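## Task

Remove the black block marked 4 from the tower and place it flat on the table at least roughly two block widths away from the tower. The remaining tower must stay in its original spot, with its top block flat and centred on it. Neither the removed block nor the top block may be resting on the robot at the end. Release everything and move the grippers away; nothing may count as placed if only the robot is holding it there.

## Robot and tools

Robot: two six-joint arms with parallel two-finger grippers, named left_arm and right_arm. The names do not refer to image sides. Bases in the scene frame: left_arm at (-0.049, +0.305, 0) m, quat_wxyz (+0.995, 0, 0, +0.100); right_arm at (+0.029, -0.281, 0) m, quat_wxyz (+1.000, 0, 0, -0.022).

Frame: one shared scene frame. Origin on the table surface midway between the arms, +z up, +x reaching out over the table, left_arm on the +y side. In each gripper's own frame the fingers extend along +z and close along y. end_effector_position is the point between the finger pads, a few millimetres behind the tips. Reported hand positions may be slightly wrong, worse when the arm is stretched out.

Row format (used by every moving call): a flat list of 16 numbers covering both arms, always all 16 even if one arm stays still: left x, y, z (metres), qw, qx, qy, qz (unit quaternion, w first), opening; then the same eight for right. Position and quaternion are absolute targets in the scene frame, not offsets. Opening runs from -1 (closed) to +1 (fully open, 0.087 m). A target more than 0.6 m from an arm's last reported position along any gripper axis makes the call be refused, and nothing is sent. To hold an arm still, resend exactly its last reported position and quaternion plus its intended opening; to keep an orientation, repeat the same quaternion you commanded rather than the drifted reported one.

Tools:
- execute_actions: "actions" is a list with zero or one entry. Empty list: just report state. {"rows": [[16 numbers], ...], "steps": n}: up to 15 rows and n up to 15 control steps of 1/30 s; one row per step, the final row repeated if rows run out (default 15 steps). {"steps": n} with no rows: a wait of up to 300 steps counted from the previous result. Optional "pictures" boolean; pictures come by default.
- move: "target" is one 16-number row of absolute poses; "speed" 0.002 to 0.5 m/s (default 0.25; rotation up to twice that in rad/s). Grippers travel straight toward their targets, finishing together, taking 0.5 to 10 s; beyond 10 s they stop short. Openings are sent at the start. Paths ignore obstacles and the other arm. Result adds a "move:" line with the ending (done, off_target, moving, held, fault) and limits (paced = target clipped, held = some steps blocked, after which the arm may jump faster than the speed), plus each gripper's distance to target.
- wait: "seconds" 0 to 10; sends nothing new.
- zoom_image: "camera" one of cam_head_left, cam_head_right, cam_high, cam_low (each 896x504); "region" [x0, y0, x1, y1] pixels from top-left, at most 504x504.
- read_manual: licence texts only; no motion.
- finished_scene: "scene" number; ends and grades the scene irreversibly, then gives the next task.

Controller behaviour: each step the command is clipped to 70 mm and 16 degrees from the measured pose, then solved by damped IK favouring position over orientation. After an action the arm continues only to its last clipped pose, so long moves need several calls; check the reported pose. Joint friction can leave the gripper up to about 31 mm short, and tiny commands may do nothing. Elbows never fully straighten. Joint ranges (rad), base to wrist: -2.618..3.054, 0..3.142, 0..3.142, -1.571..1.571, -1.571..1.571, -2.094..2.094.

Result lines: a state line per arm (position and quat_wxyz); grip_measured, the finger opening on the command scale (each may be off by about 1 mm); Joint positions (last value = opening in metres); joint torques (offset, scaled and noisy); "Hand target" per arm; "pose unreachable" when a clearance check altered or blocked a command; HELD marking blocked steps; FAULT and MOTOR HOT or OVER-TEMPERATURE FAULT lines.

Gripping: command an opening under grip_measured to hold; about 0.02 under is firm, less is gentler. Pads give about 20 N; fast closing squeezes harder. The simulation runs on while the operator composes each reply.

Cautions: do not drop, knock over, or push blocks off the table; a slow approach reduces impact, and aiming far past a contact presses harder. Objects may occasionally be tugged or nudged by the scene. Keep the arms from colliding or pressing each other. Holding loads heats motors: 75 °C warns, 90 °C pauses that arm for 10 s, 100 °C makes the arm go limp and fall. Finish with both grippers open and clear of the blocks.

Each tool is called after "Request:" as name(argument=value, ...), one argument or row to a line, values as JSON.

## Session

I'll start by looking at the current state of the scene.

Request:
execute_actions(
  actions=[],
)

Scene clock: 0.00 s of 3920.00 s.
left_arm: end_effector_position=(+0.1678, -0.2152, +0.1676) grip_measured=+1.000 end_effector_quat_wxyz=(+0.339, +0.927, -0.043, +0.151) | right_arm: end_effector_position=(+0.4033, -0.6792, +0.0968) grip_measured=+1.000 end_effector_quat_wxyz=(+0.388, +0.395, +0.591, -0.586)
Joint positions: left_arm=[-1.457  1.987  1.668 -0.492 -0.04   1.994  0.087] | right_arm=[-0.475  2.287  1.285  0.981  1.057 -0.378  0.087]
Joint velocities: left_arm=[-0.022  0.007 -0.027 -0.037  0.007 -0.037  0.   ] | right_arm=[ 0.007 -0.037  0.002 -0.022 -0.022  0.007  0.   ]
Joint torques (N m, as the arm reports them, + toward a larger angle): no reading
Motor temperatures (°C, as the motors report them): left_arm=[30 29 28 30 29 32] | right_arm=[31 31 29 31 28 29]
Hand target (left_arm): +0.168, -0.215, +0.168; +0.339, +0.927, -0.043, +0.151
Hand target (right_arm): +0.403, -0.679, +0.097; +0.388, +0.395, +0.591, -0.586

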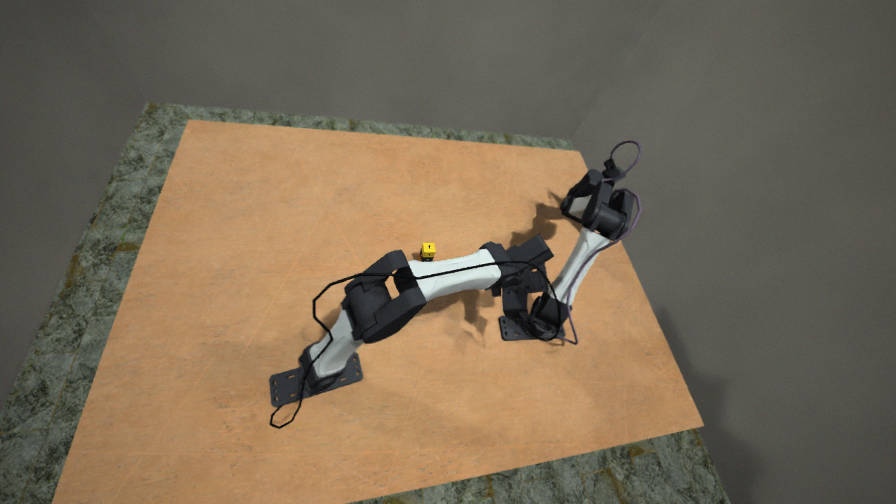

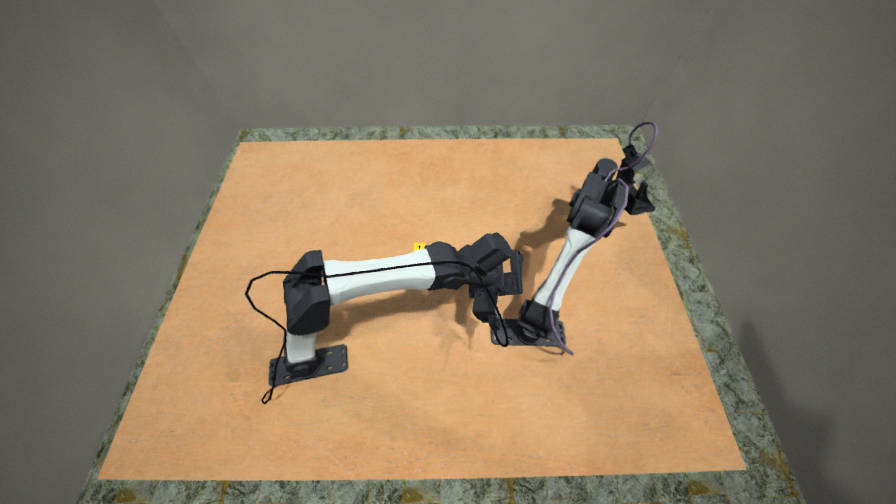

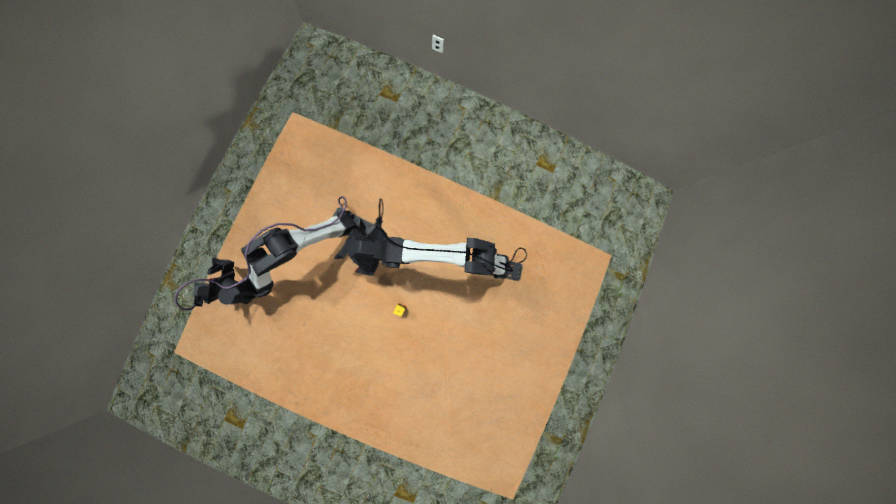

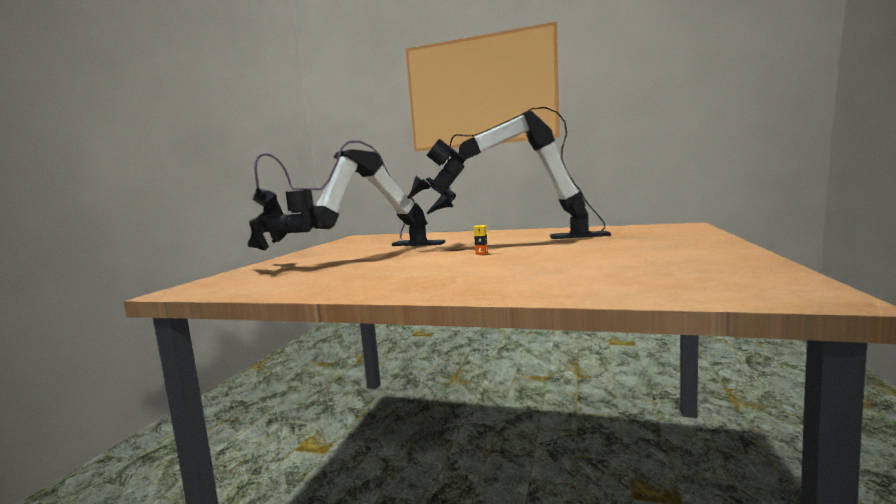

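Request:
zoom_image(
  camera="cam_low",
  region=[430, 200, 530, 270],
)

Request:
zoom_image(
  camera="cam_high",
  region=[360, 280, 440, 340],
)

Request:
zoom_image(
  camera="cam_head_left",
  region=[390, 220, 470, 280],
)

Region (430, 200, 530, 270) of cam_low's 896x504 image, scaled by 5.040, with more detail than that image has; it fills the top 353 rows of this view, and the rest is white.

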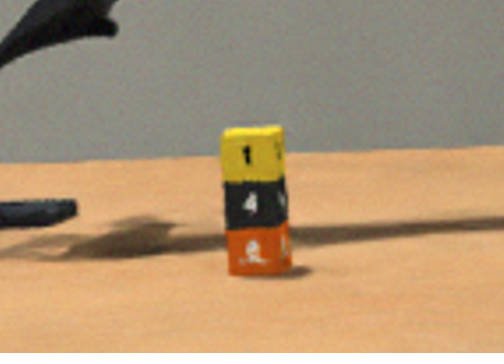

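Region (360, 280, 440, 340) of cam_high's 896x504 image, scaled by 6.300, with more detail than that image has; it fills the top 378 rows of this view, and the rest is white.

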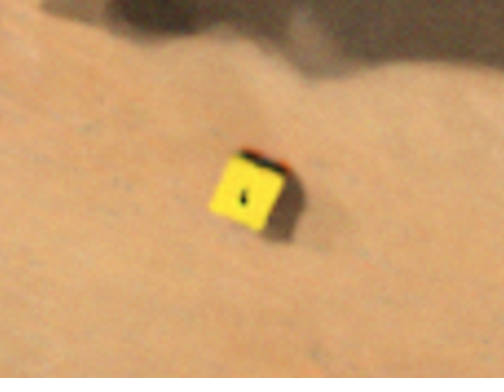

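Region (390, 220, 470, 280) of cam_head_left's 896x504 image, scaled by 6.300, with more detail than that image has; it fills the top 378 rows of this view, and the rest is white.

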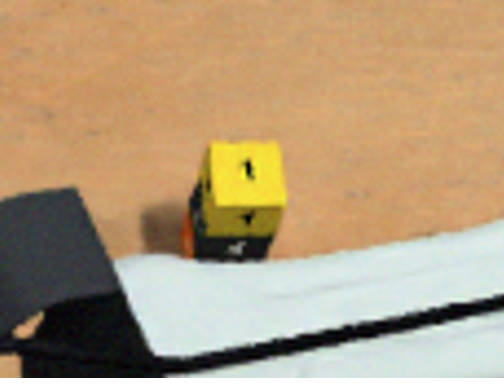

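Request:
zoom_image(
  camera="cam_high",
  region=[300, 170, 550, 340],
)

Request:
zoom_image(
  camera="cam_head_right",
  region=[240, 200, 600, 420],
)

Region (300, 170, 550, 340) of cam_high's 896x504 image, scaled by 2.016, with more detail than that image has; it fills the top 343 rows of this view, and the rest is white.

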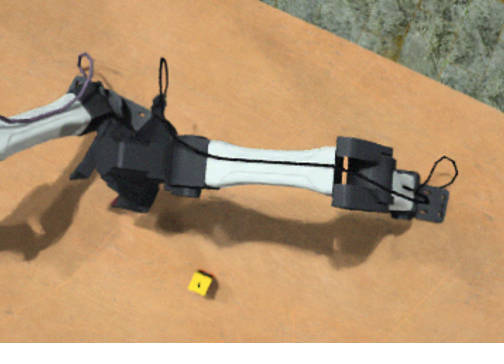

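Region (240, 200, 600, 420) of cam_head_right's 896x504 image, scaled by 1.400, with more detail than that image has.

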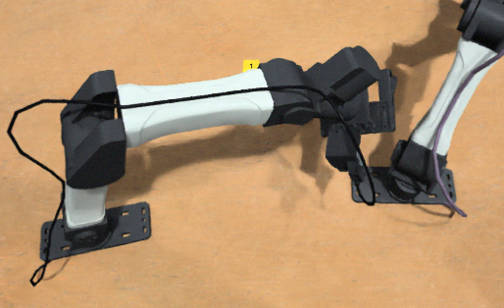

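Request:
zoom_image(
  camera="cam_head_right",
  region=[250, 330, 370, 410],
)

Request:
zoom_image(
  camera="cam_head_right",
  region=[470, 290, 590, 370],
)

Request:
zoom_image(
  camera="cam_head_right",
  region=[210, 120, 270, 160],
)

Request:
zoom_image(
  camera="cam_head_right",
  region=[590, 120, 650, 160],
)

Request:
zoom_image(
  camera="cam_head_right",
  region=[70, 460, 130, 500],
)

Request:
zoom_image(
  camera="cam_head_right",
  region=[716, 450, 776, 490],
)

Region (250, 330, 370, 410) of cam_head_right's 896x504 image, scaled by 4.200, with more detail than that image has.

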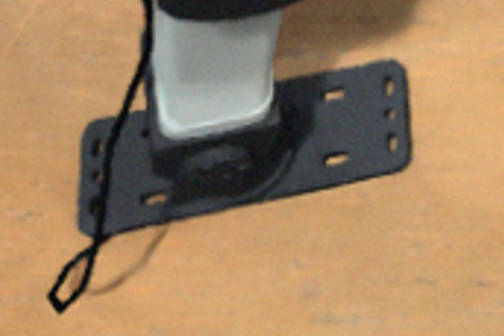

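Region (470, 290, 590, 370) of cam_head_right's 896x504 image, scaled by 4.200, with more detail than that image has.

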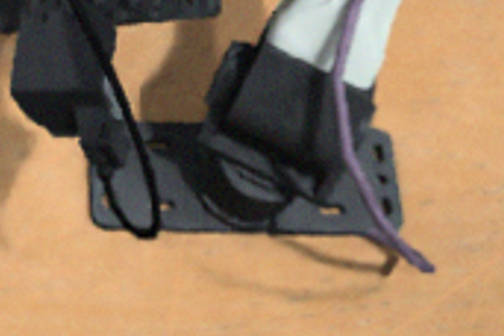

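Region (210, 120, 270, 160) of cam_head_right's 896x504 image, scaled by 8.400, with more detail than that image has.

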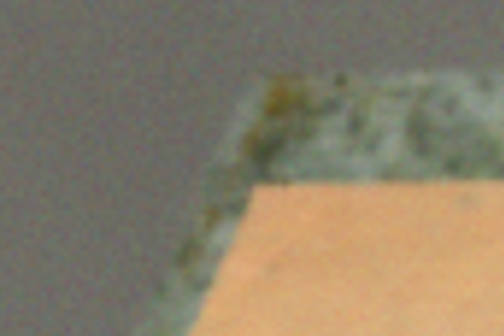

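Region (590, 120, 650, 160) of cam_head_right's 896x504 image, scaled by 8.400, with more detail than that image has.

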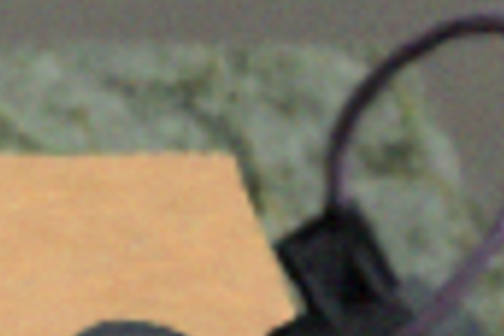

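Region (70, 460, 130, 500) of cam_head_right's 896x504 image, scaled by 8.400, with more detail than that image has.

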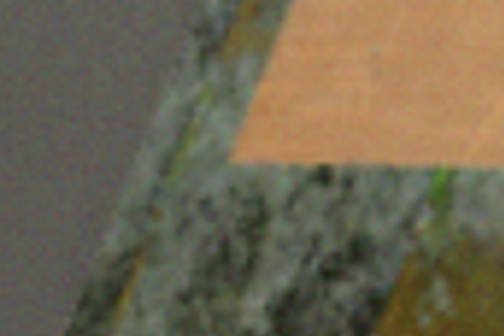

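Region (716, 450, 776, 490) of cam_head_right's 896x504 image, scaled by 8.400, with more detail than that image has.

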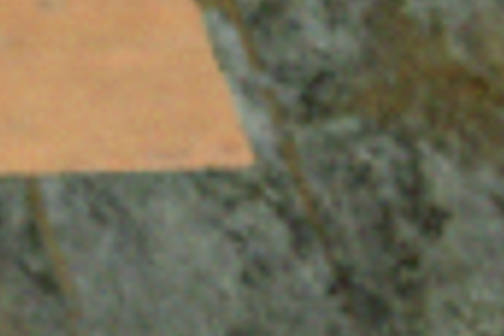

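Request:
zoom_image(
  camera="cam_head_right",
  region=[400, 460, 460, 500],
)

Request:
zoom_image(
  camera="cam_head_right",
  region=[400, 120, 460, 160],
)

Request:
zoom_image(
  camera="cam_head_right",
  region=[390, 225, 450, 265],
)

Region (400, 460, 460, 500) of cam_head_right's 896x504 image, scaled by 8.400, with more detail than that image has.

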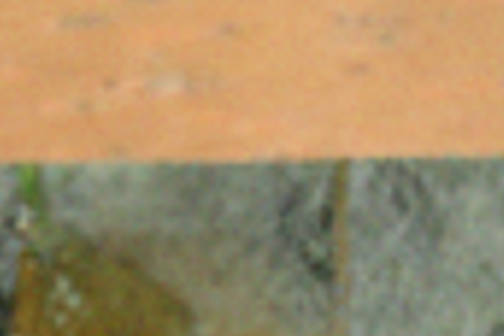

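Region (400, 120, 460, 160) of cam_head_right's 896x504 image, scaled by 8.400, with more detail than that image has.

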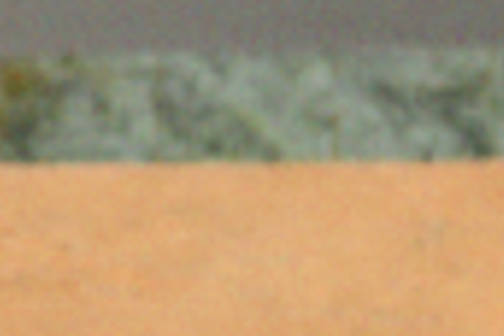

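Region (390, 225, 450, 265) of cam_head_right's 896x504 image, scaled by 8.400, with more detail than that image has.

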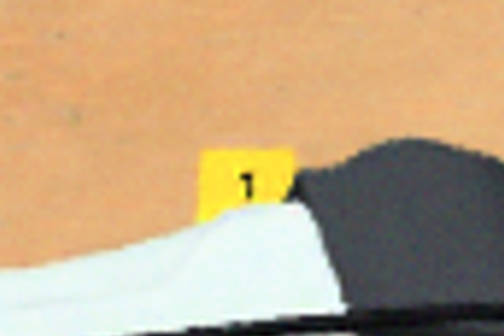

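Request:
zoom_image(
  camera="cam_high",
  region=[263, 94, 323, 134],
)

Request:
zoom_image(
  camera="cam_high",
  region=[580, 237, 640, 277],
)

Request:
zoom_image(
  camera="cam_high",
  region=[483, 464, 543, 504],
)

Request:
zoom_image(
  camera="cam_high",
  region=[146, 332, 206, 372],
)

Request:
zoom_image(
  camera="cam_high",
  region=[384, 300, 414, 320],
)

Region (263, 94, 323, 134) of cam_high's 896x504 image, scaled by 8.400, with more detail than that image has.

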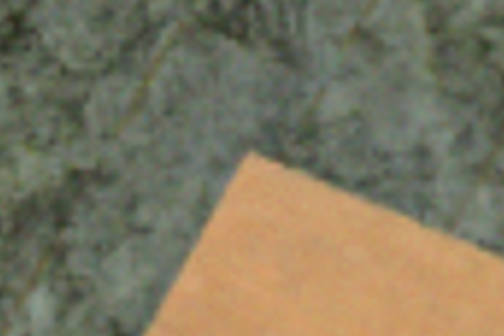

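Region (580, 237, 640, 277) of cam_high's 896x504 image, scaled by 8.400, with more detail than that image has.

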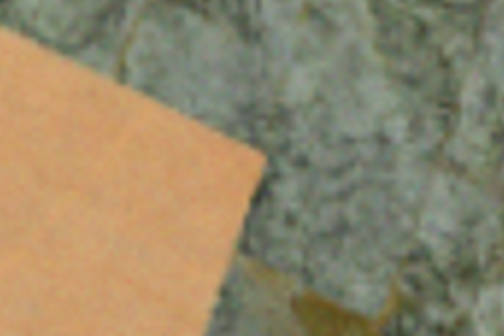

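Region (483, 464, 543, 504) of cam_high's 896x504 image, scaled by 8.400, with more detail than that image has.

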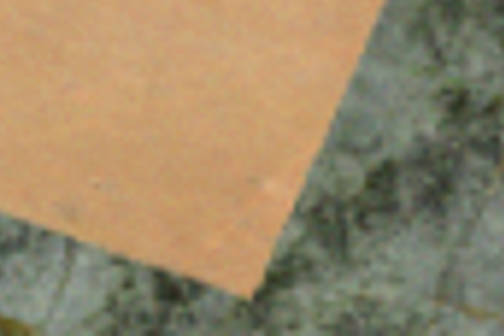

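Region (146, 332, 206, 372) of cam_high's 896x504 image, scaled by 8.400, with more detail than that image has.

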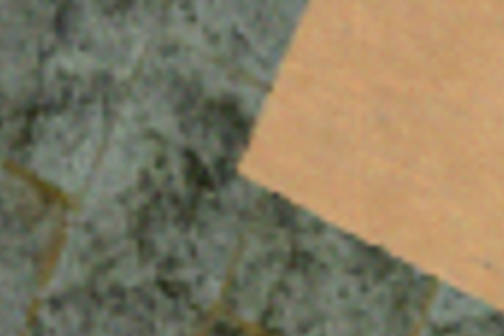

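Region (384, 300, 414, 320) of cam_high's 896x504 image, scaled by 16.800, with more detail than that image has.

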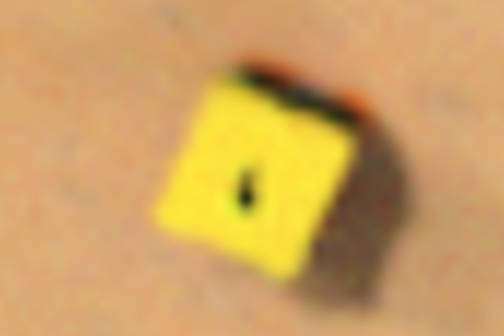

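Request:
move(
  target=[0.19, 0.015, 0.14, 0.0, 0.1045, 0.9945, 0.0, 1.0, 0.4033, -0.6792, 0.0968, 0.388, 0.395, 0.591, -0.586, 1.0],
  speed=0.5,
)

Scene clock: 123.80 s of 3920.00 s.
left_arm: end_effector_position=(+0.1985, +0.0122, +0.1373) grip_measured=+1.000 end_effector_quat_wxyz=(+0.009, +0.112, +0.994, +0.003) | right_arm: end_effector_position=(+0.4033, -0.6792, +0.0968) grip_measured=+1.000 end_effector_quat_wxyz=(+0.388, +0.395, +0.591, -0.586)
Joint positions: left_arm=[-1.017  2.167  2.149 -1.542 -0.017 -0.592  0.087] | right_arm=[-0.475  2.287  1.285  0.981  1.057 -0.378  0.087]
Joint velocities: left_arm=[ 0.007 -0.017  0.002  0.066 -0.007 -0.051  0.   ] | right_arm=[-0.012 -0.002 -0.007  0.022 -0.037  0.007  0.   ]
Joint torques (N m, as the arm reports them, + toward a larger angle): left_arm=[  0.42 -11.37   4.8    0.43   0.07  -0.14] | right_arm=[  0.28 -12.17   6.27   1.61  -0.06   0.  ]
Motor temperatures (°C, as the motors report them): left_arm=[30 47 37 36 29 32] | right_arm=[31 54 36 39 28 29]
Hand target (left_arm): +0.194, +0.015, +0.138; +0.001, +0.107, +0.994, +0.003
Hand target (right_arm): +0.403, -0.679, +0.097; +0.388, +0.395, +0.591, -0.586
Off the commanded pose (left_arm): 0.009 m, 1 deg.
Off the commanded pose (right_arm): 0.000 m, 0 deg.
After step 90, 117.00 s passed at rest.
move: done

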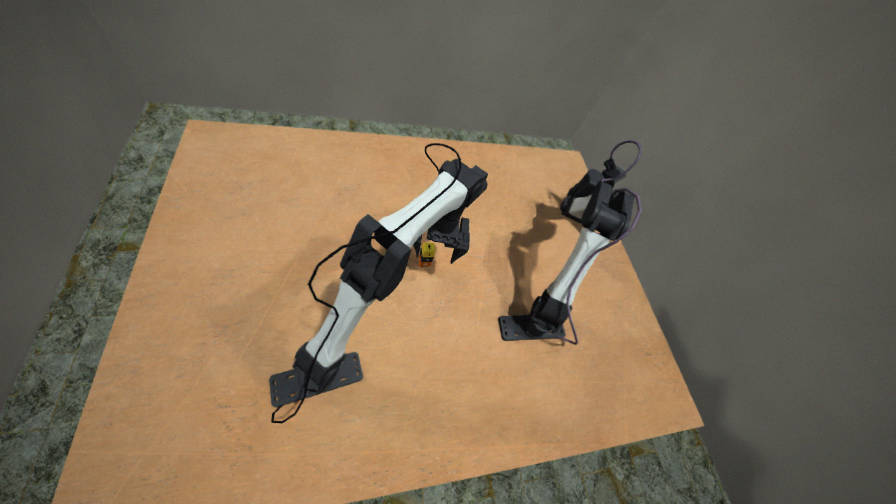

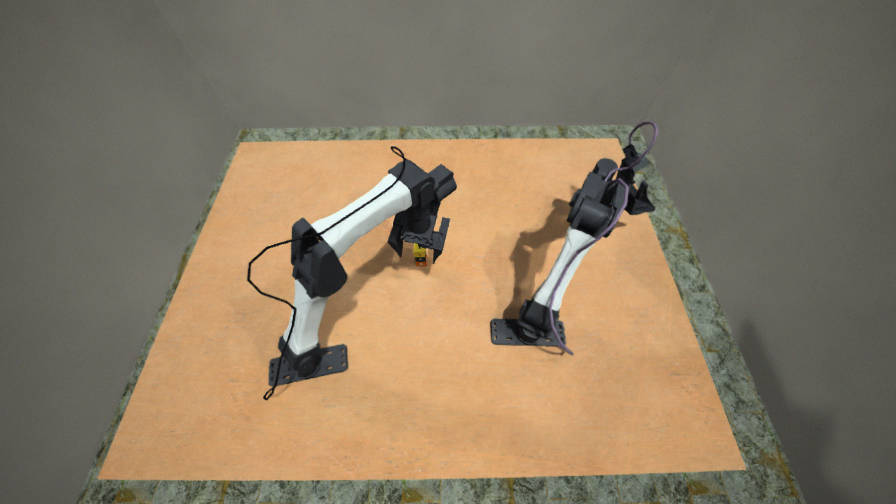

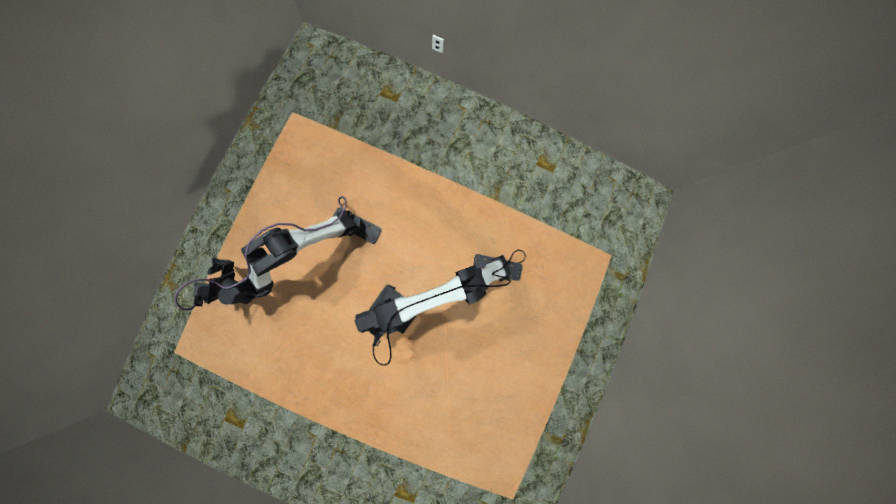

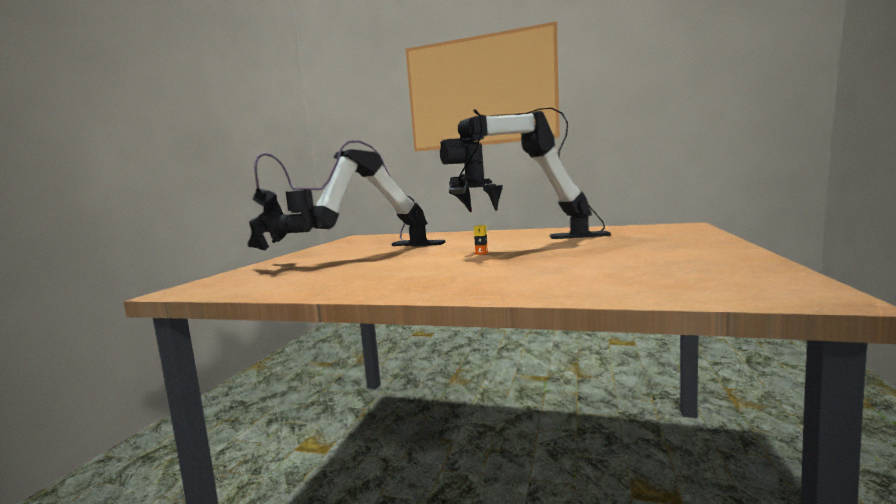

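Request:
zoom_image(
  camera="cam_head_right",
  region=[375, 215, 465, 275],
)

Request:
zoom_image(
  camera="cam_low",
  region=[430, 170, 535, 265],
)

Region (375, 215, 465, 275) of cam_head_right's 896x504 image, scaled by 5.600, with more detail than that image has.

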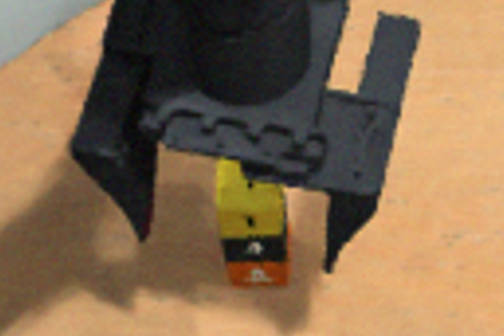

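Region (430, 170, 535, 265) of cam_low's 896x504 image, scaled by 4.800, with more detail than that image has; it fills the top 456 rows of this view, and the rest is white.

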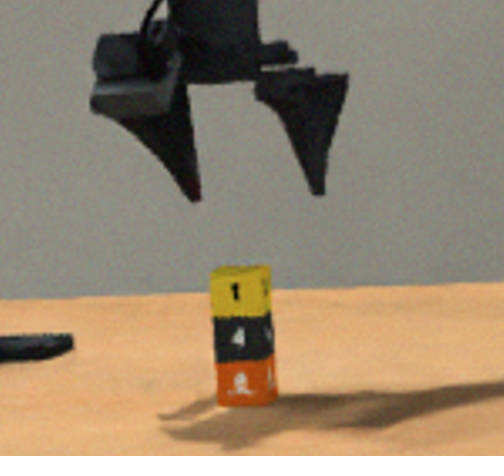

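Request:
move(
  target=[0.255, 0.012, 0.054, 0.0, 0.0, 1.0, 0.0, 1.0, 0.19, -0.557, 0.157, 0.388, 0.395, 0.591, -0.586, 1.0],
  speed=0.25,
)

Scene clock: 166.93 s of 3920.00 s.
left_arm: end_effector_position=(+0.2566, +0.0092, +0.0641) grip_measured=+1.000 end_effector_quat_wxyz=(+0.012, +0.007, +1.000, -0.002) | right_arm: end_effector_position=(+0.1944, -0.5604, +0.1622) grip_measured=+1.000 end_effector_quat_wxyz=(+0.394, +0.398, +0.585, -0.587)
Joint positions: left_arm=[-0.911  2.314  2.1   -1.336 -0.012 -0.698  0.087] | right_arm=[-0.475  1.284  0.326  0.959  1.06  -0.383  0.087]
Joint velocities: left_arm=[-0.002 -0.007  0.002  0.037 -0.007 -0.081  0.   ] | right_arm=[-0.007 -0.002 -0.017 -0.022 -0.051 -0.037  0.   ]
Joint torques (N m, as the arm reports them, + toward a larger angle): left_arm=[  0.89 -10.46   5.3    0.55   0.1   -0.15] | right_arm=[ 0.5  -4.45  4.68  1.51 -0.07  0.04]
Motor temperatures (°C, as the motors report them): left_arm=[30 51 34 33 29 32] | right_arm=[31 56 36 40 28 29]
Hand target (left_arm): +0.255, +0.011, +0.054; -0.000, -0.000, +1.000, +0.001
Hand target (right_arm): +0.190, -0.557, +0.156; +0.388, +0.395, +0.591, -0.586
Off the commanded pose (left_arm): 0.011 m, 2 deg.
Off the commanded pose (right_arm): 0.008 m, 1 deg.
After step 90, 38.33 s passed at rest.
move: off_target (left_arm)

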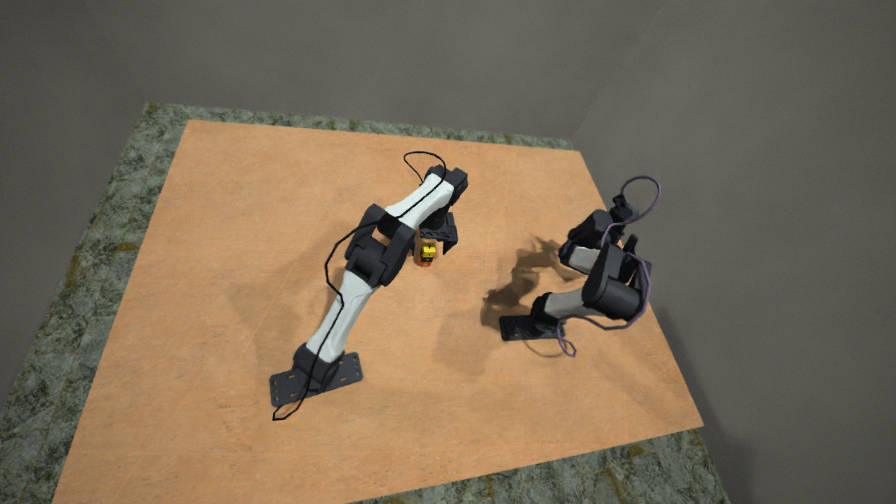

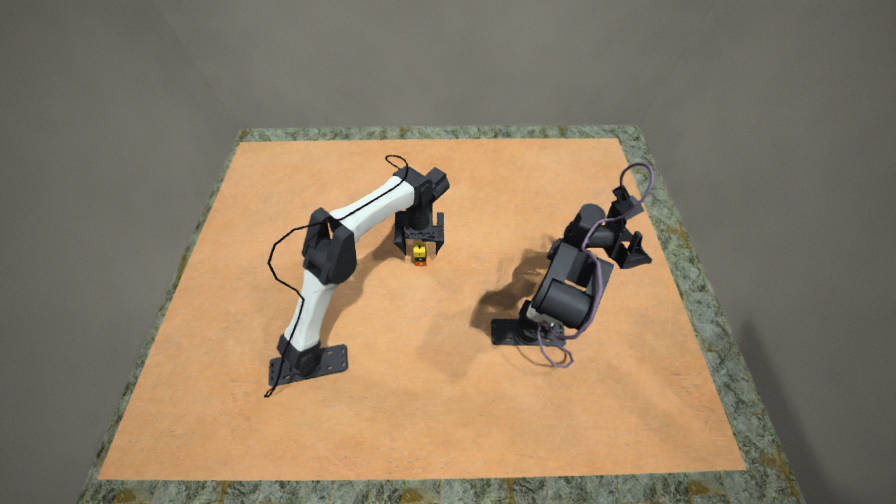

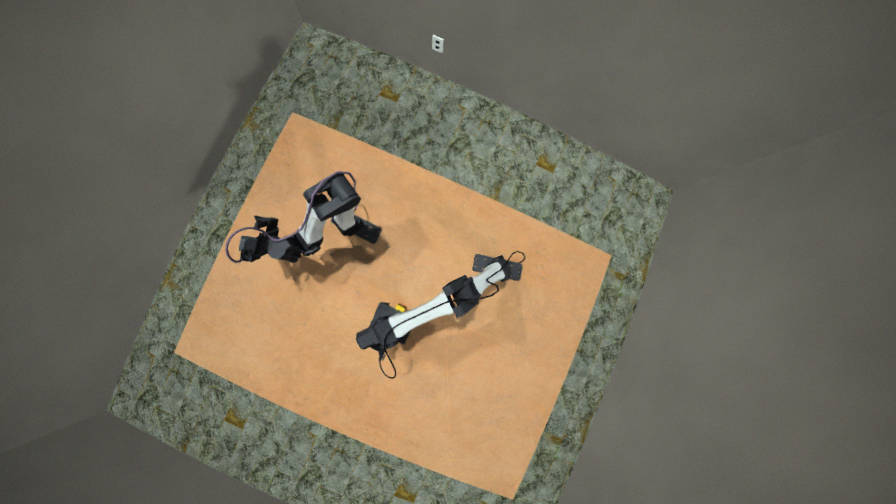

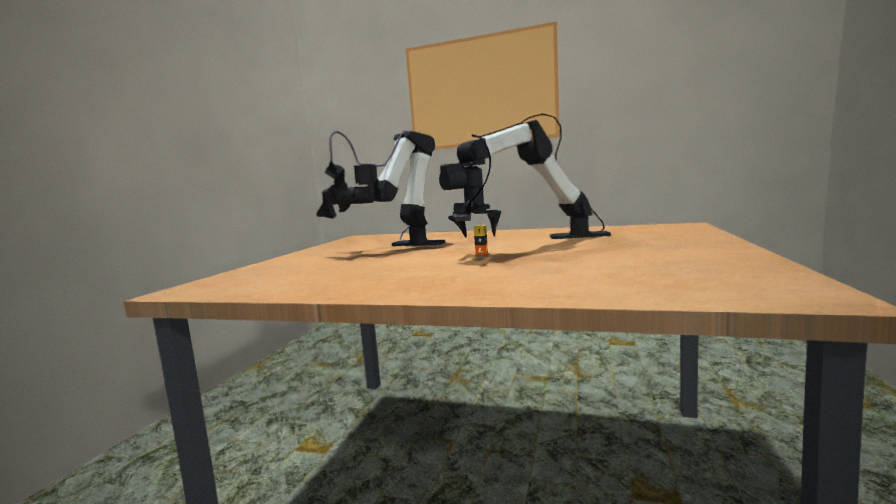

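Request:
zoom_image(
  camera="cam_head_right",
  region=[385, 225, 455, 272],
)

Request:
zoom_image(
  camera="cam_low",
  region=[445, 200, 515, 262],
)

Request:
zoom_image(
  camera="cam_head_left",
  region=[395, 225, 465, 272],
)

Region (385, 225, 455, 272) of cam_head_right's 896x504 image, scaled by 7.200, with more detail than that image has; it fills the top 338 rows of this view, and the rest is white.

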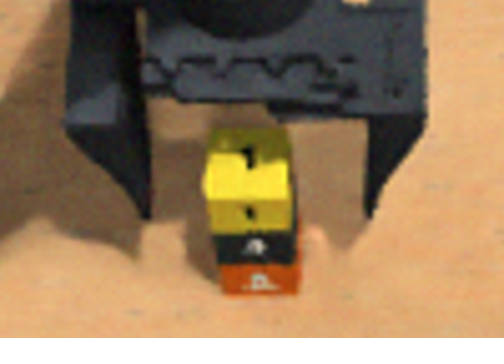

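Region (445, 200, 515, 262) of cam_low's 896x504 image, scaled by 7.200, with more detail than that image has; it fills the top 446 rows of this view, and the rest is white.

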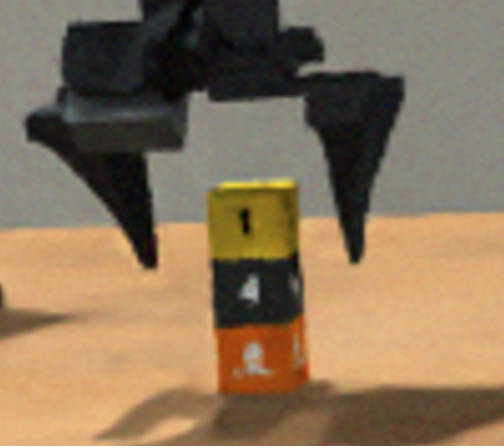

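Region (395, 225, 465, 272) of cam_head_left's 896x504 image, scaled by 7.200, with more detail than that image has; it fills the top 338 rows of this view, and the rest is white.

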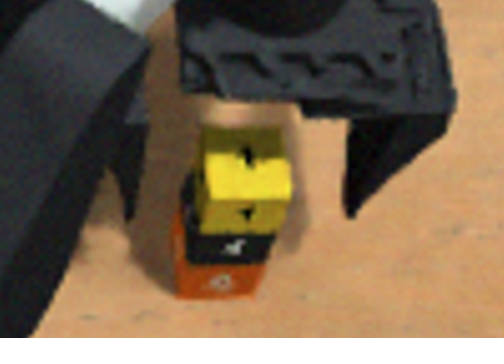

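Request:
move(
  target=[0.2524, 0.0146, 0.039, 0.0, 0.0, 1.0, 0.0, 0.1, 0.1944, -0.5604, 0.1622, 0.394, 0.398, 0.585, -0.587, 1.0],
  speed=0.1,
)

Scene clock: 207.07 s of 3920.00 s.
left_arm: end_effector_position=(+0.2537, +0.0114, +0.0430) grip_measured=+0.100 end_effector_quat_wxyz=(+0.006, +0.007, +1.000, +0.002) | right_arm: end_effector_position=(+0.1943, -0.5604, +0.1618) grip_measured=+1.000 end_effector_quat_wxyz=(+0.393, +0.397, +0.585, -0.588)
Joint positions: left_arm=[-0.911  2.314  2.015 -1.264 -0.011 -0.698  0.048] | right_arm=[-0.475  1.284  0.326  0.957  1.06  -0.383  0.087]
Joint velocities: left_arm=[-0.002 -0.002 -0.007  0.051 -0.007 -0.037  0.   ] | right_arm=[ 0.017  0.017 -0.022  0.022 -0.051  0.051  0.   ]
Joint torques (N m, as the arm reports them, + toward a larger angle): left_arm=[  0.95 -11.87   4.82   0.57   0.11  -0.11] | right_arm=[ 0.27 -3.47  6.41  1.61 -0.08  0.01]
Motor temperatures (°C, as the motors report them): left_arm=[30 53 34 33 29 32] | right_arm=[31 47 35 40 28 29]
Hand target (left_arm): +0.253, +0.014, +0.039; -0.000, +0.000, +1.000, +0.000
Hand target (right_arm): +0.194, -0.560, +0.162; +0.394, +0.398, +0.585, -0.587
Off the commanded pose (left_arm): 0.005 m, 1 deg.
Off the commanded pose (right_arm): 0.000 m, 0 deg.
After step 90, 36.23 s passed at rest.
move: done

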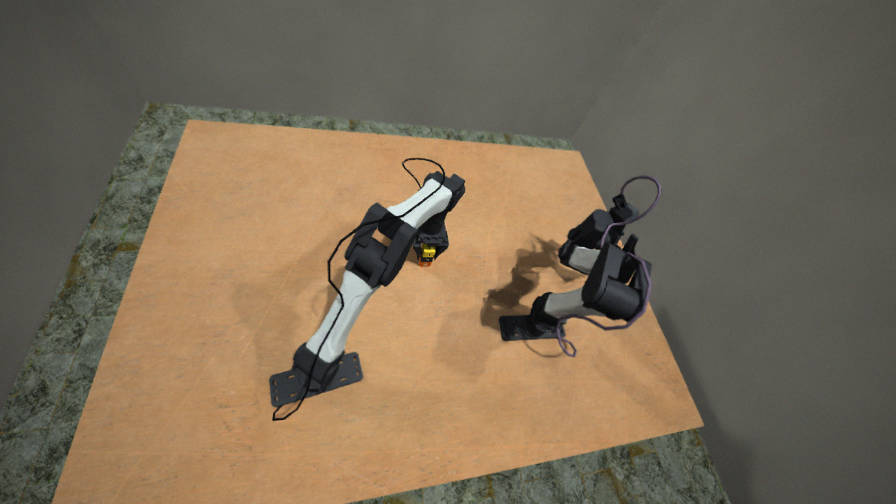

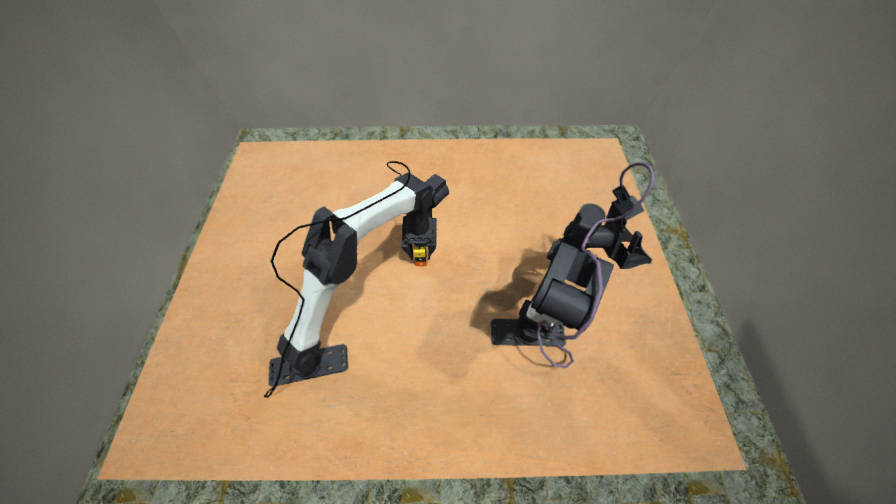

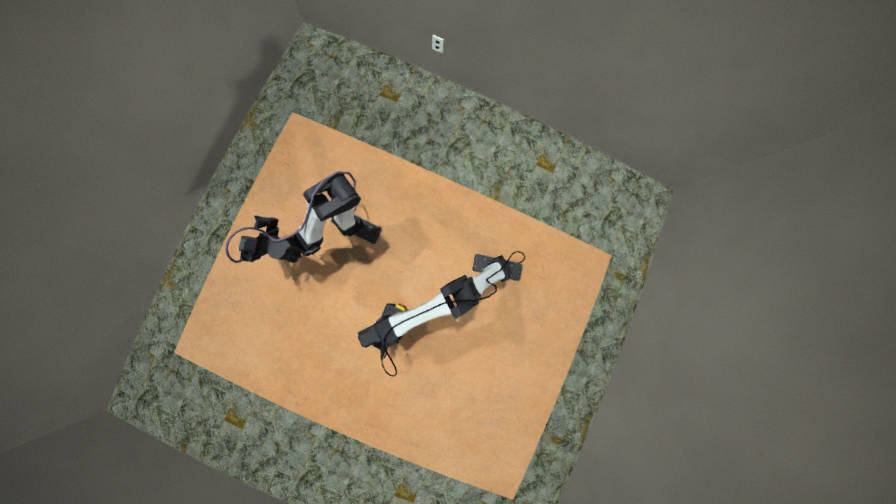

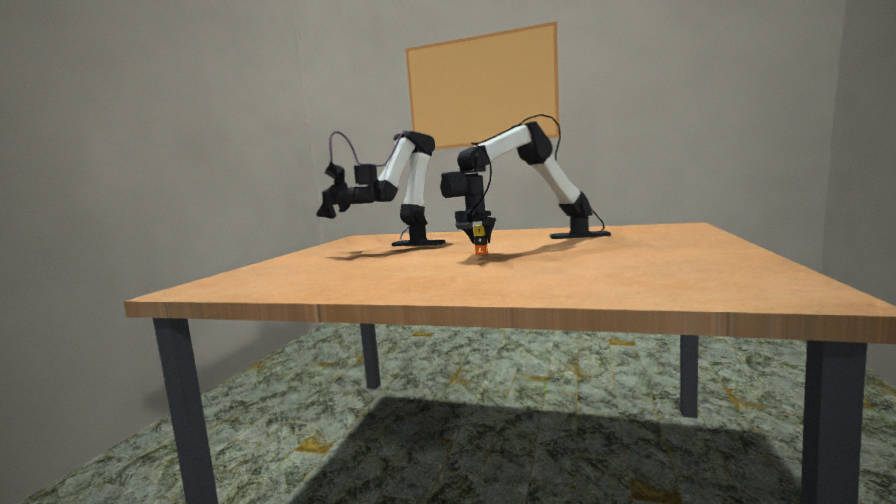

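Request:
zoom_image(
  camera="cam_low",
  region=[450, 205, 510, 262],
)

Request:
zoom_image(
  camera="cam_head_right",
  region=[390, 228, 450, 272],
)

Request:
zoom_image(
  camera="cam_head_left",
  region=[398, 228, 458, 272],
)

Region (450, 205, 510, 262) of cam_low's 896x504 image, scaled by 8.400, with more detail than that image has; it fills the top 479 rows of this view, and the rest is white.

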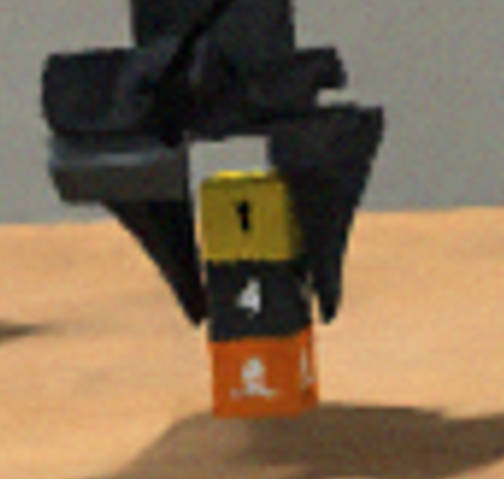

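Region (390, 228, 450, 272) of cam_head_right's 896x504 image, scaled by 8.400, with more detail than that image has; it fills the top 370 rows of this view, and the rest is white.

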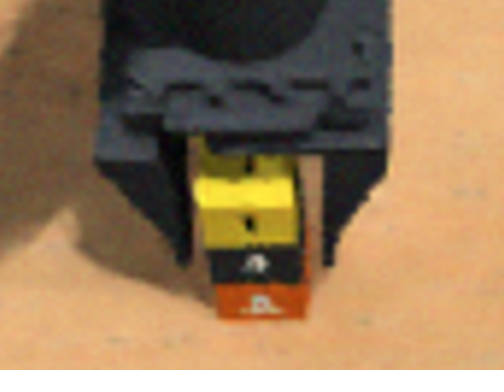

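Region (398, 228, 458, 272) of cam_head_left's 896x504 image, scaled by 8.400, with more detail than that image has; it fills the top 370 rows of this view, and the rest is white.

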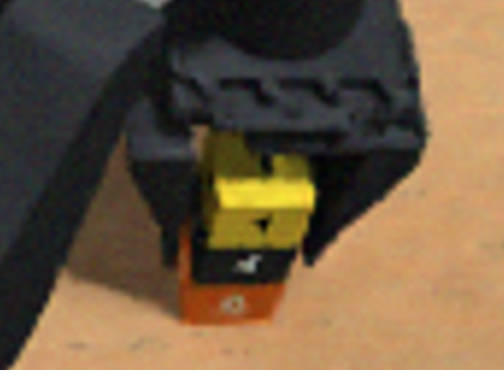

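Request:
execute_actions(
  actions=[
    {"rows": [[0.2537,0.0114,0.043,0.006,0.007,1.0,0.002,0.04,0.1944,-0.5604,0.1622,0.394,0.398,0.585,-0.587,1.0],[0.2537,0.0114,0.043,0.006,0.007,1.0,0.002,-0.02,0.1944,-0.5604,0.1622,0.394,0.398,0.585,-0.587,1.0],[0.2537,0.0114,0.043,0.006,0.007,1.0,0.002,-0.08,0.1944,-0.5604,0.1622,0.394,0.398,0.585,-0.587,1.0],[0.2537,0.0114,0.043,0.006,0.007,1.0,0.002,-0.13,0.1944,-0.5604,0.1622,0.394,0.398,0.585,-0.587,1.0],[0.2537,0.0114,0.043,0.006,0.007,1.0,0.002,-0.17,0.1944,-0.5604,0.1622,0.394,0.398,0.585,-0.587,1.0],[0.2537,0.0114,0.043,0.006,0.007,1.0,0.002,-0.2,0.1944,-0.5604,0.1622,0.394,0.398,0.585,-0.587,1.0],[0.2537,0.0114,0.043,0.006,0.007,1.0,0.002,-0.22,0.1944,-0.5604,0.1622,0.394,0.398,0.585,-0.587,1.0],[0.2537,0.0114,0.043,0.006,0.007,1.0,0.002,-0.24,0.1944,-0.5604,0.1622,0.394,0.398,0.585,-0.587,1.0],[0.2537,0.0114,0.043,0.006,0.007,1.0,0.002,-0.26,0.1944,-0.5604,0.1622,0.394,0.398,0.585,-0.587,1.0],[0.2537,0.0114,0.043,0.006,0.007,1.0,0.002,-0.28,0.1944,-0.5604,0.1622,0.394,0.398,0.585,-0.587,1.0],[0.2537,0.0114,0.043,0.006,0.007,1.0,0.002,-0.3,0.1944,-0.5604,0.1622,0.394,0.398,0.585,-0.587,1.0],[0.2537,0.0114,0.043,0.006,0.007,1.0,0.002,-0.32,0.1944,-0.5604,0.1622,0.394,0.398,0.585,-0.587,1.0],[0.2537,0.0114,0.043,0.006,0.007,1.0,0.002,-0.34,0.1944,-0.5604,0.1622,0.394,0.398,0.585,-0.587,1.0],[0.2537,0.0114,0.043,0.006,0.007,1.0,0.002,-0.36,0.1944,-0.5604,0.1622,0.394,0.398,0.585,-0.587,1.0]], "steps": 15},
  ],
  pictures=false,
)

Scene clock: 240.80 s of 3920.00 s.
left_arm: end_effector_position=(+0.2541, +0.0111, +0.0430) grip_measured=-0.255 end_effector_quat_wxyz=(+0.007, +0.007, +1.000, +0.001) | right_arm: end_effector_position=(+0.1943, -0.5604, +0.1618) grip_measured=+1.000 end_effector_quat_wxyz=(+0.393, +0.397, +0.585, -0.588)
Joint positions: left_arm=[-0.911  2.314  2.015 -1.262 -0.011 -0.698  0.033] | right_arm=[-0.475  1.284  0.326  0.957  1.06  -0.383  0.087]
Joint velocities: left_arm=[ 0.007 -0.002 -0.012 -0.037  0.007  0.037 -0.001] | right_arm=[ 0.002  0.012  0.002 -0.022  0.051 -0.081  0.   ]
Joint torques (N m, as the arm reports them, + toward a larger angle): left_arm=[  0.22 -11.42   7.18   0.41  -0.02  -0.05] | right_arm=[ 0.23 -3.48  6.39  1.61 -0.09 -0.01]
Motor temperatures (°C, as the motors report them): left_arm=[30 56 34 32 29 32] | right_arm=[31 43 37 41 28 29]
Hand target (left_arm): +0.254, +0.011, +0.043; +0.006, +0.007, +1.000, +0.002
Hand target (right_arm): +0.194, -0.560, +0.162; +0.394, +0.398, +0.585, -0.587
Off the commanded pose (left_arm): 0.000 m, 0 deg.
Off the commanded pose (right_arm): 0.000 m, 0 deg.
Steps of this call (steps 1 to 90: nothing new was sent; then 30.23 s passed at rest; steps 91 to 105: all 15 steps of this action). Readings (end_effector_position):
91: left_arm (+0.2541, +0.0111, +0.0430) | right_arm (+0.1943, -0.5604, +0.1618)
92: left_arm (+0.2541, +0.0111, +0.0430) | right_arm (+0.1943, -0.5604, +0.1618)
94: left_arm (+0.2541, +0.0111, +0.0430) | right_arm (+0.1943, -0.5604, +0.1618)
98: left_arm (+0.2541, +0.0111, +0.0430) | right_arm (+0.1943, -0.5604, +0.1618)
105: the state above


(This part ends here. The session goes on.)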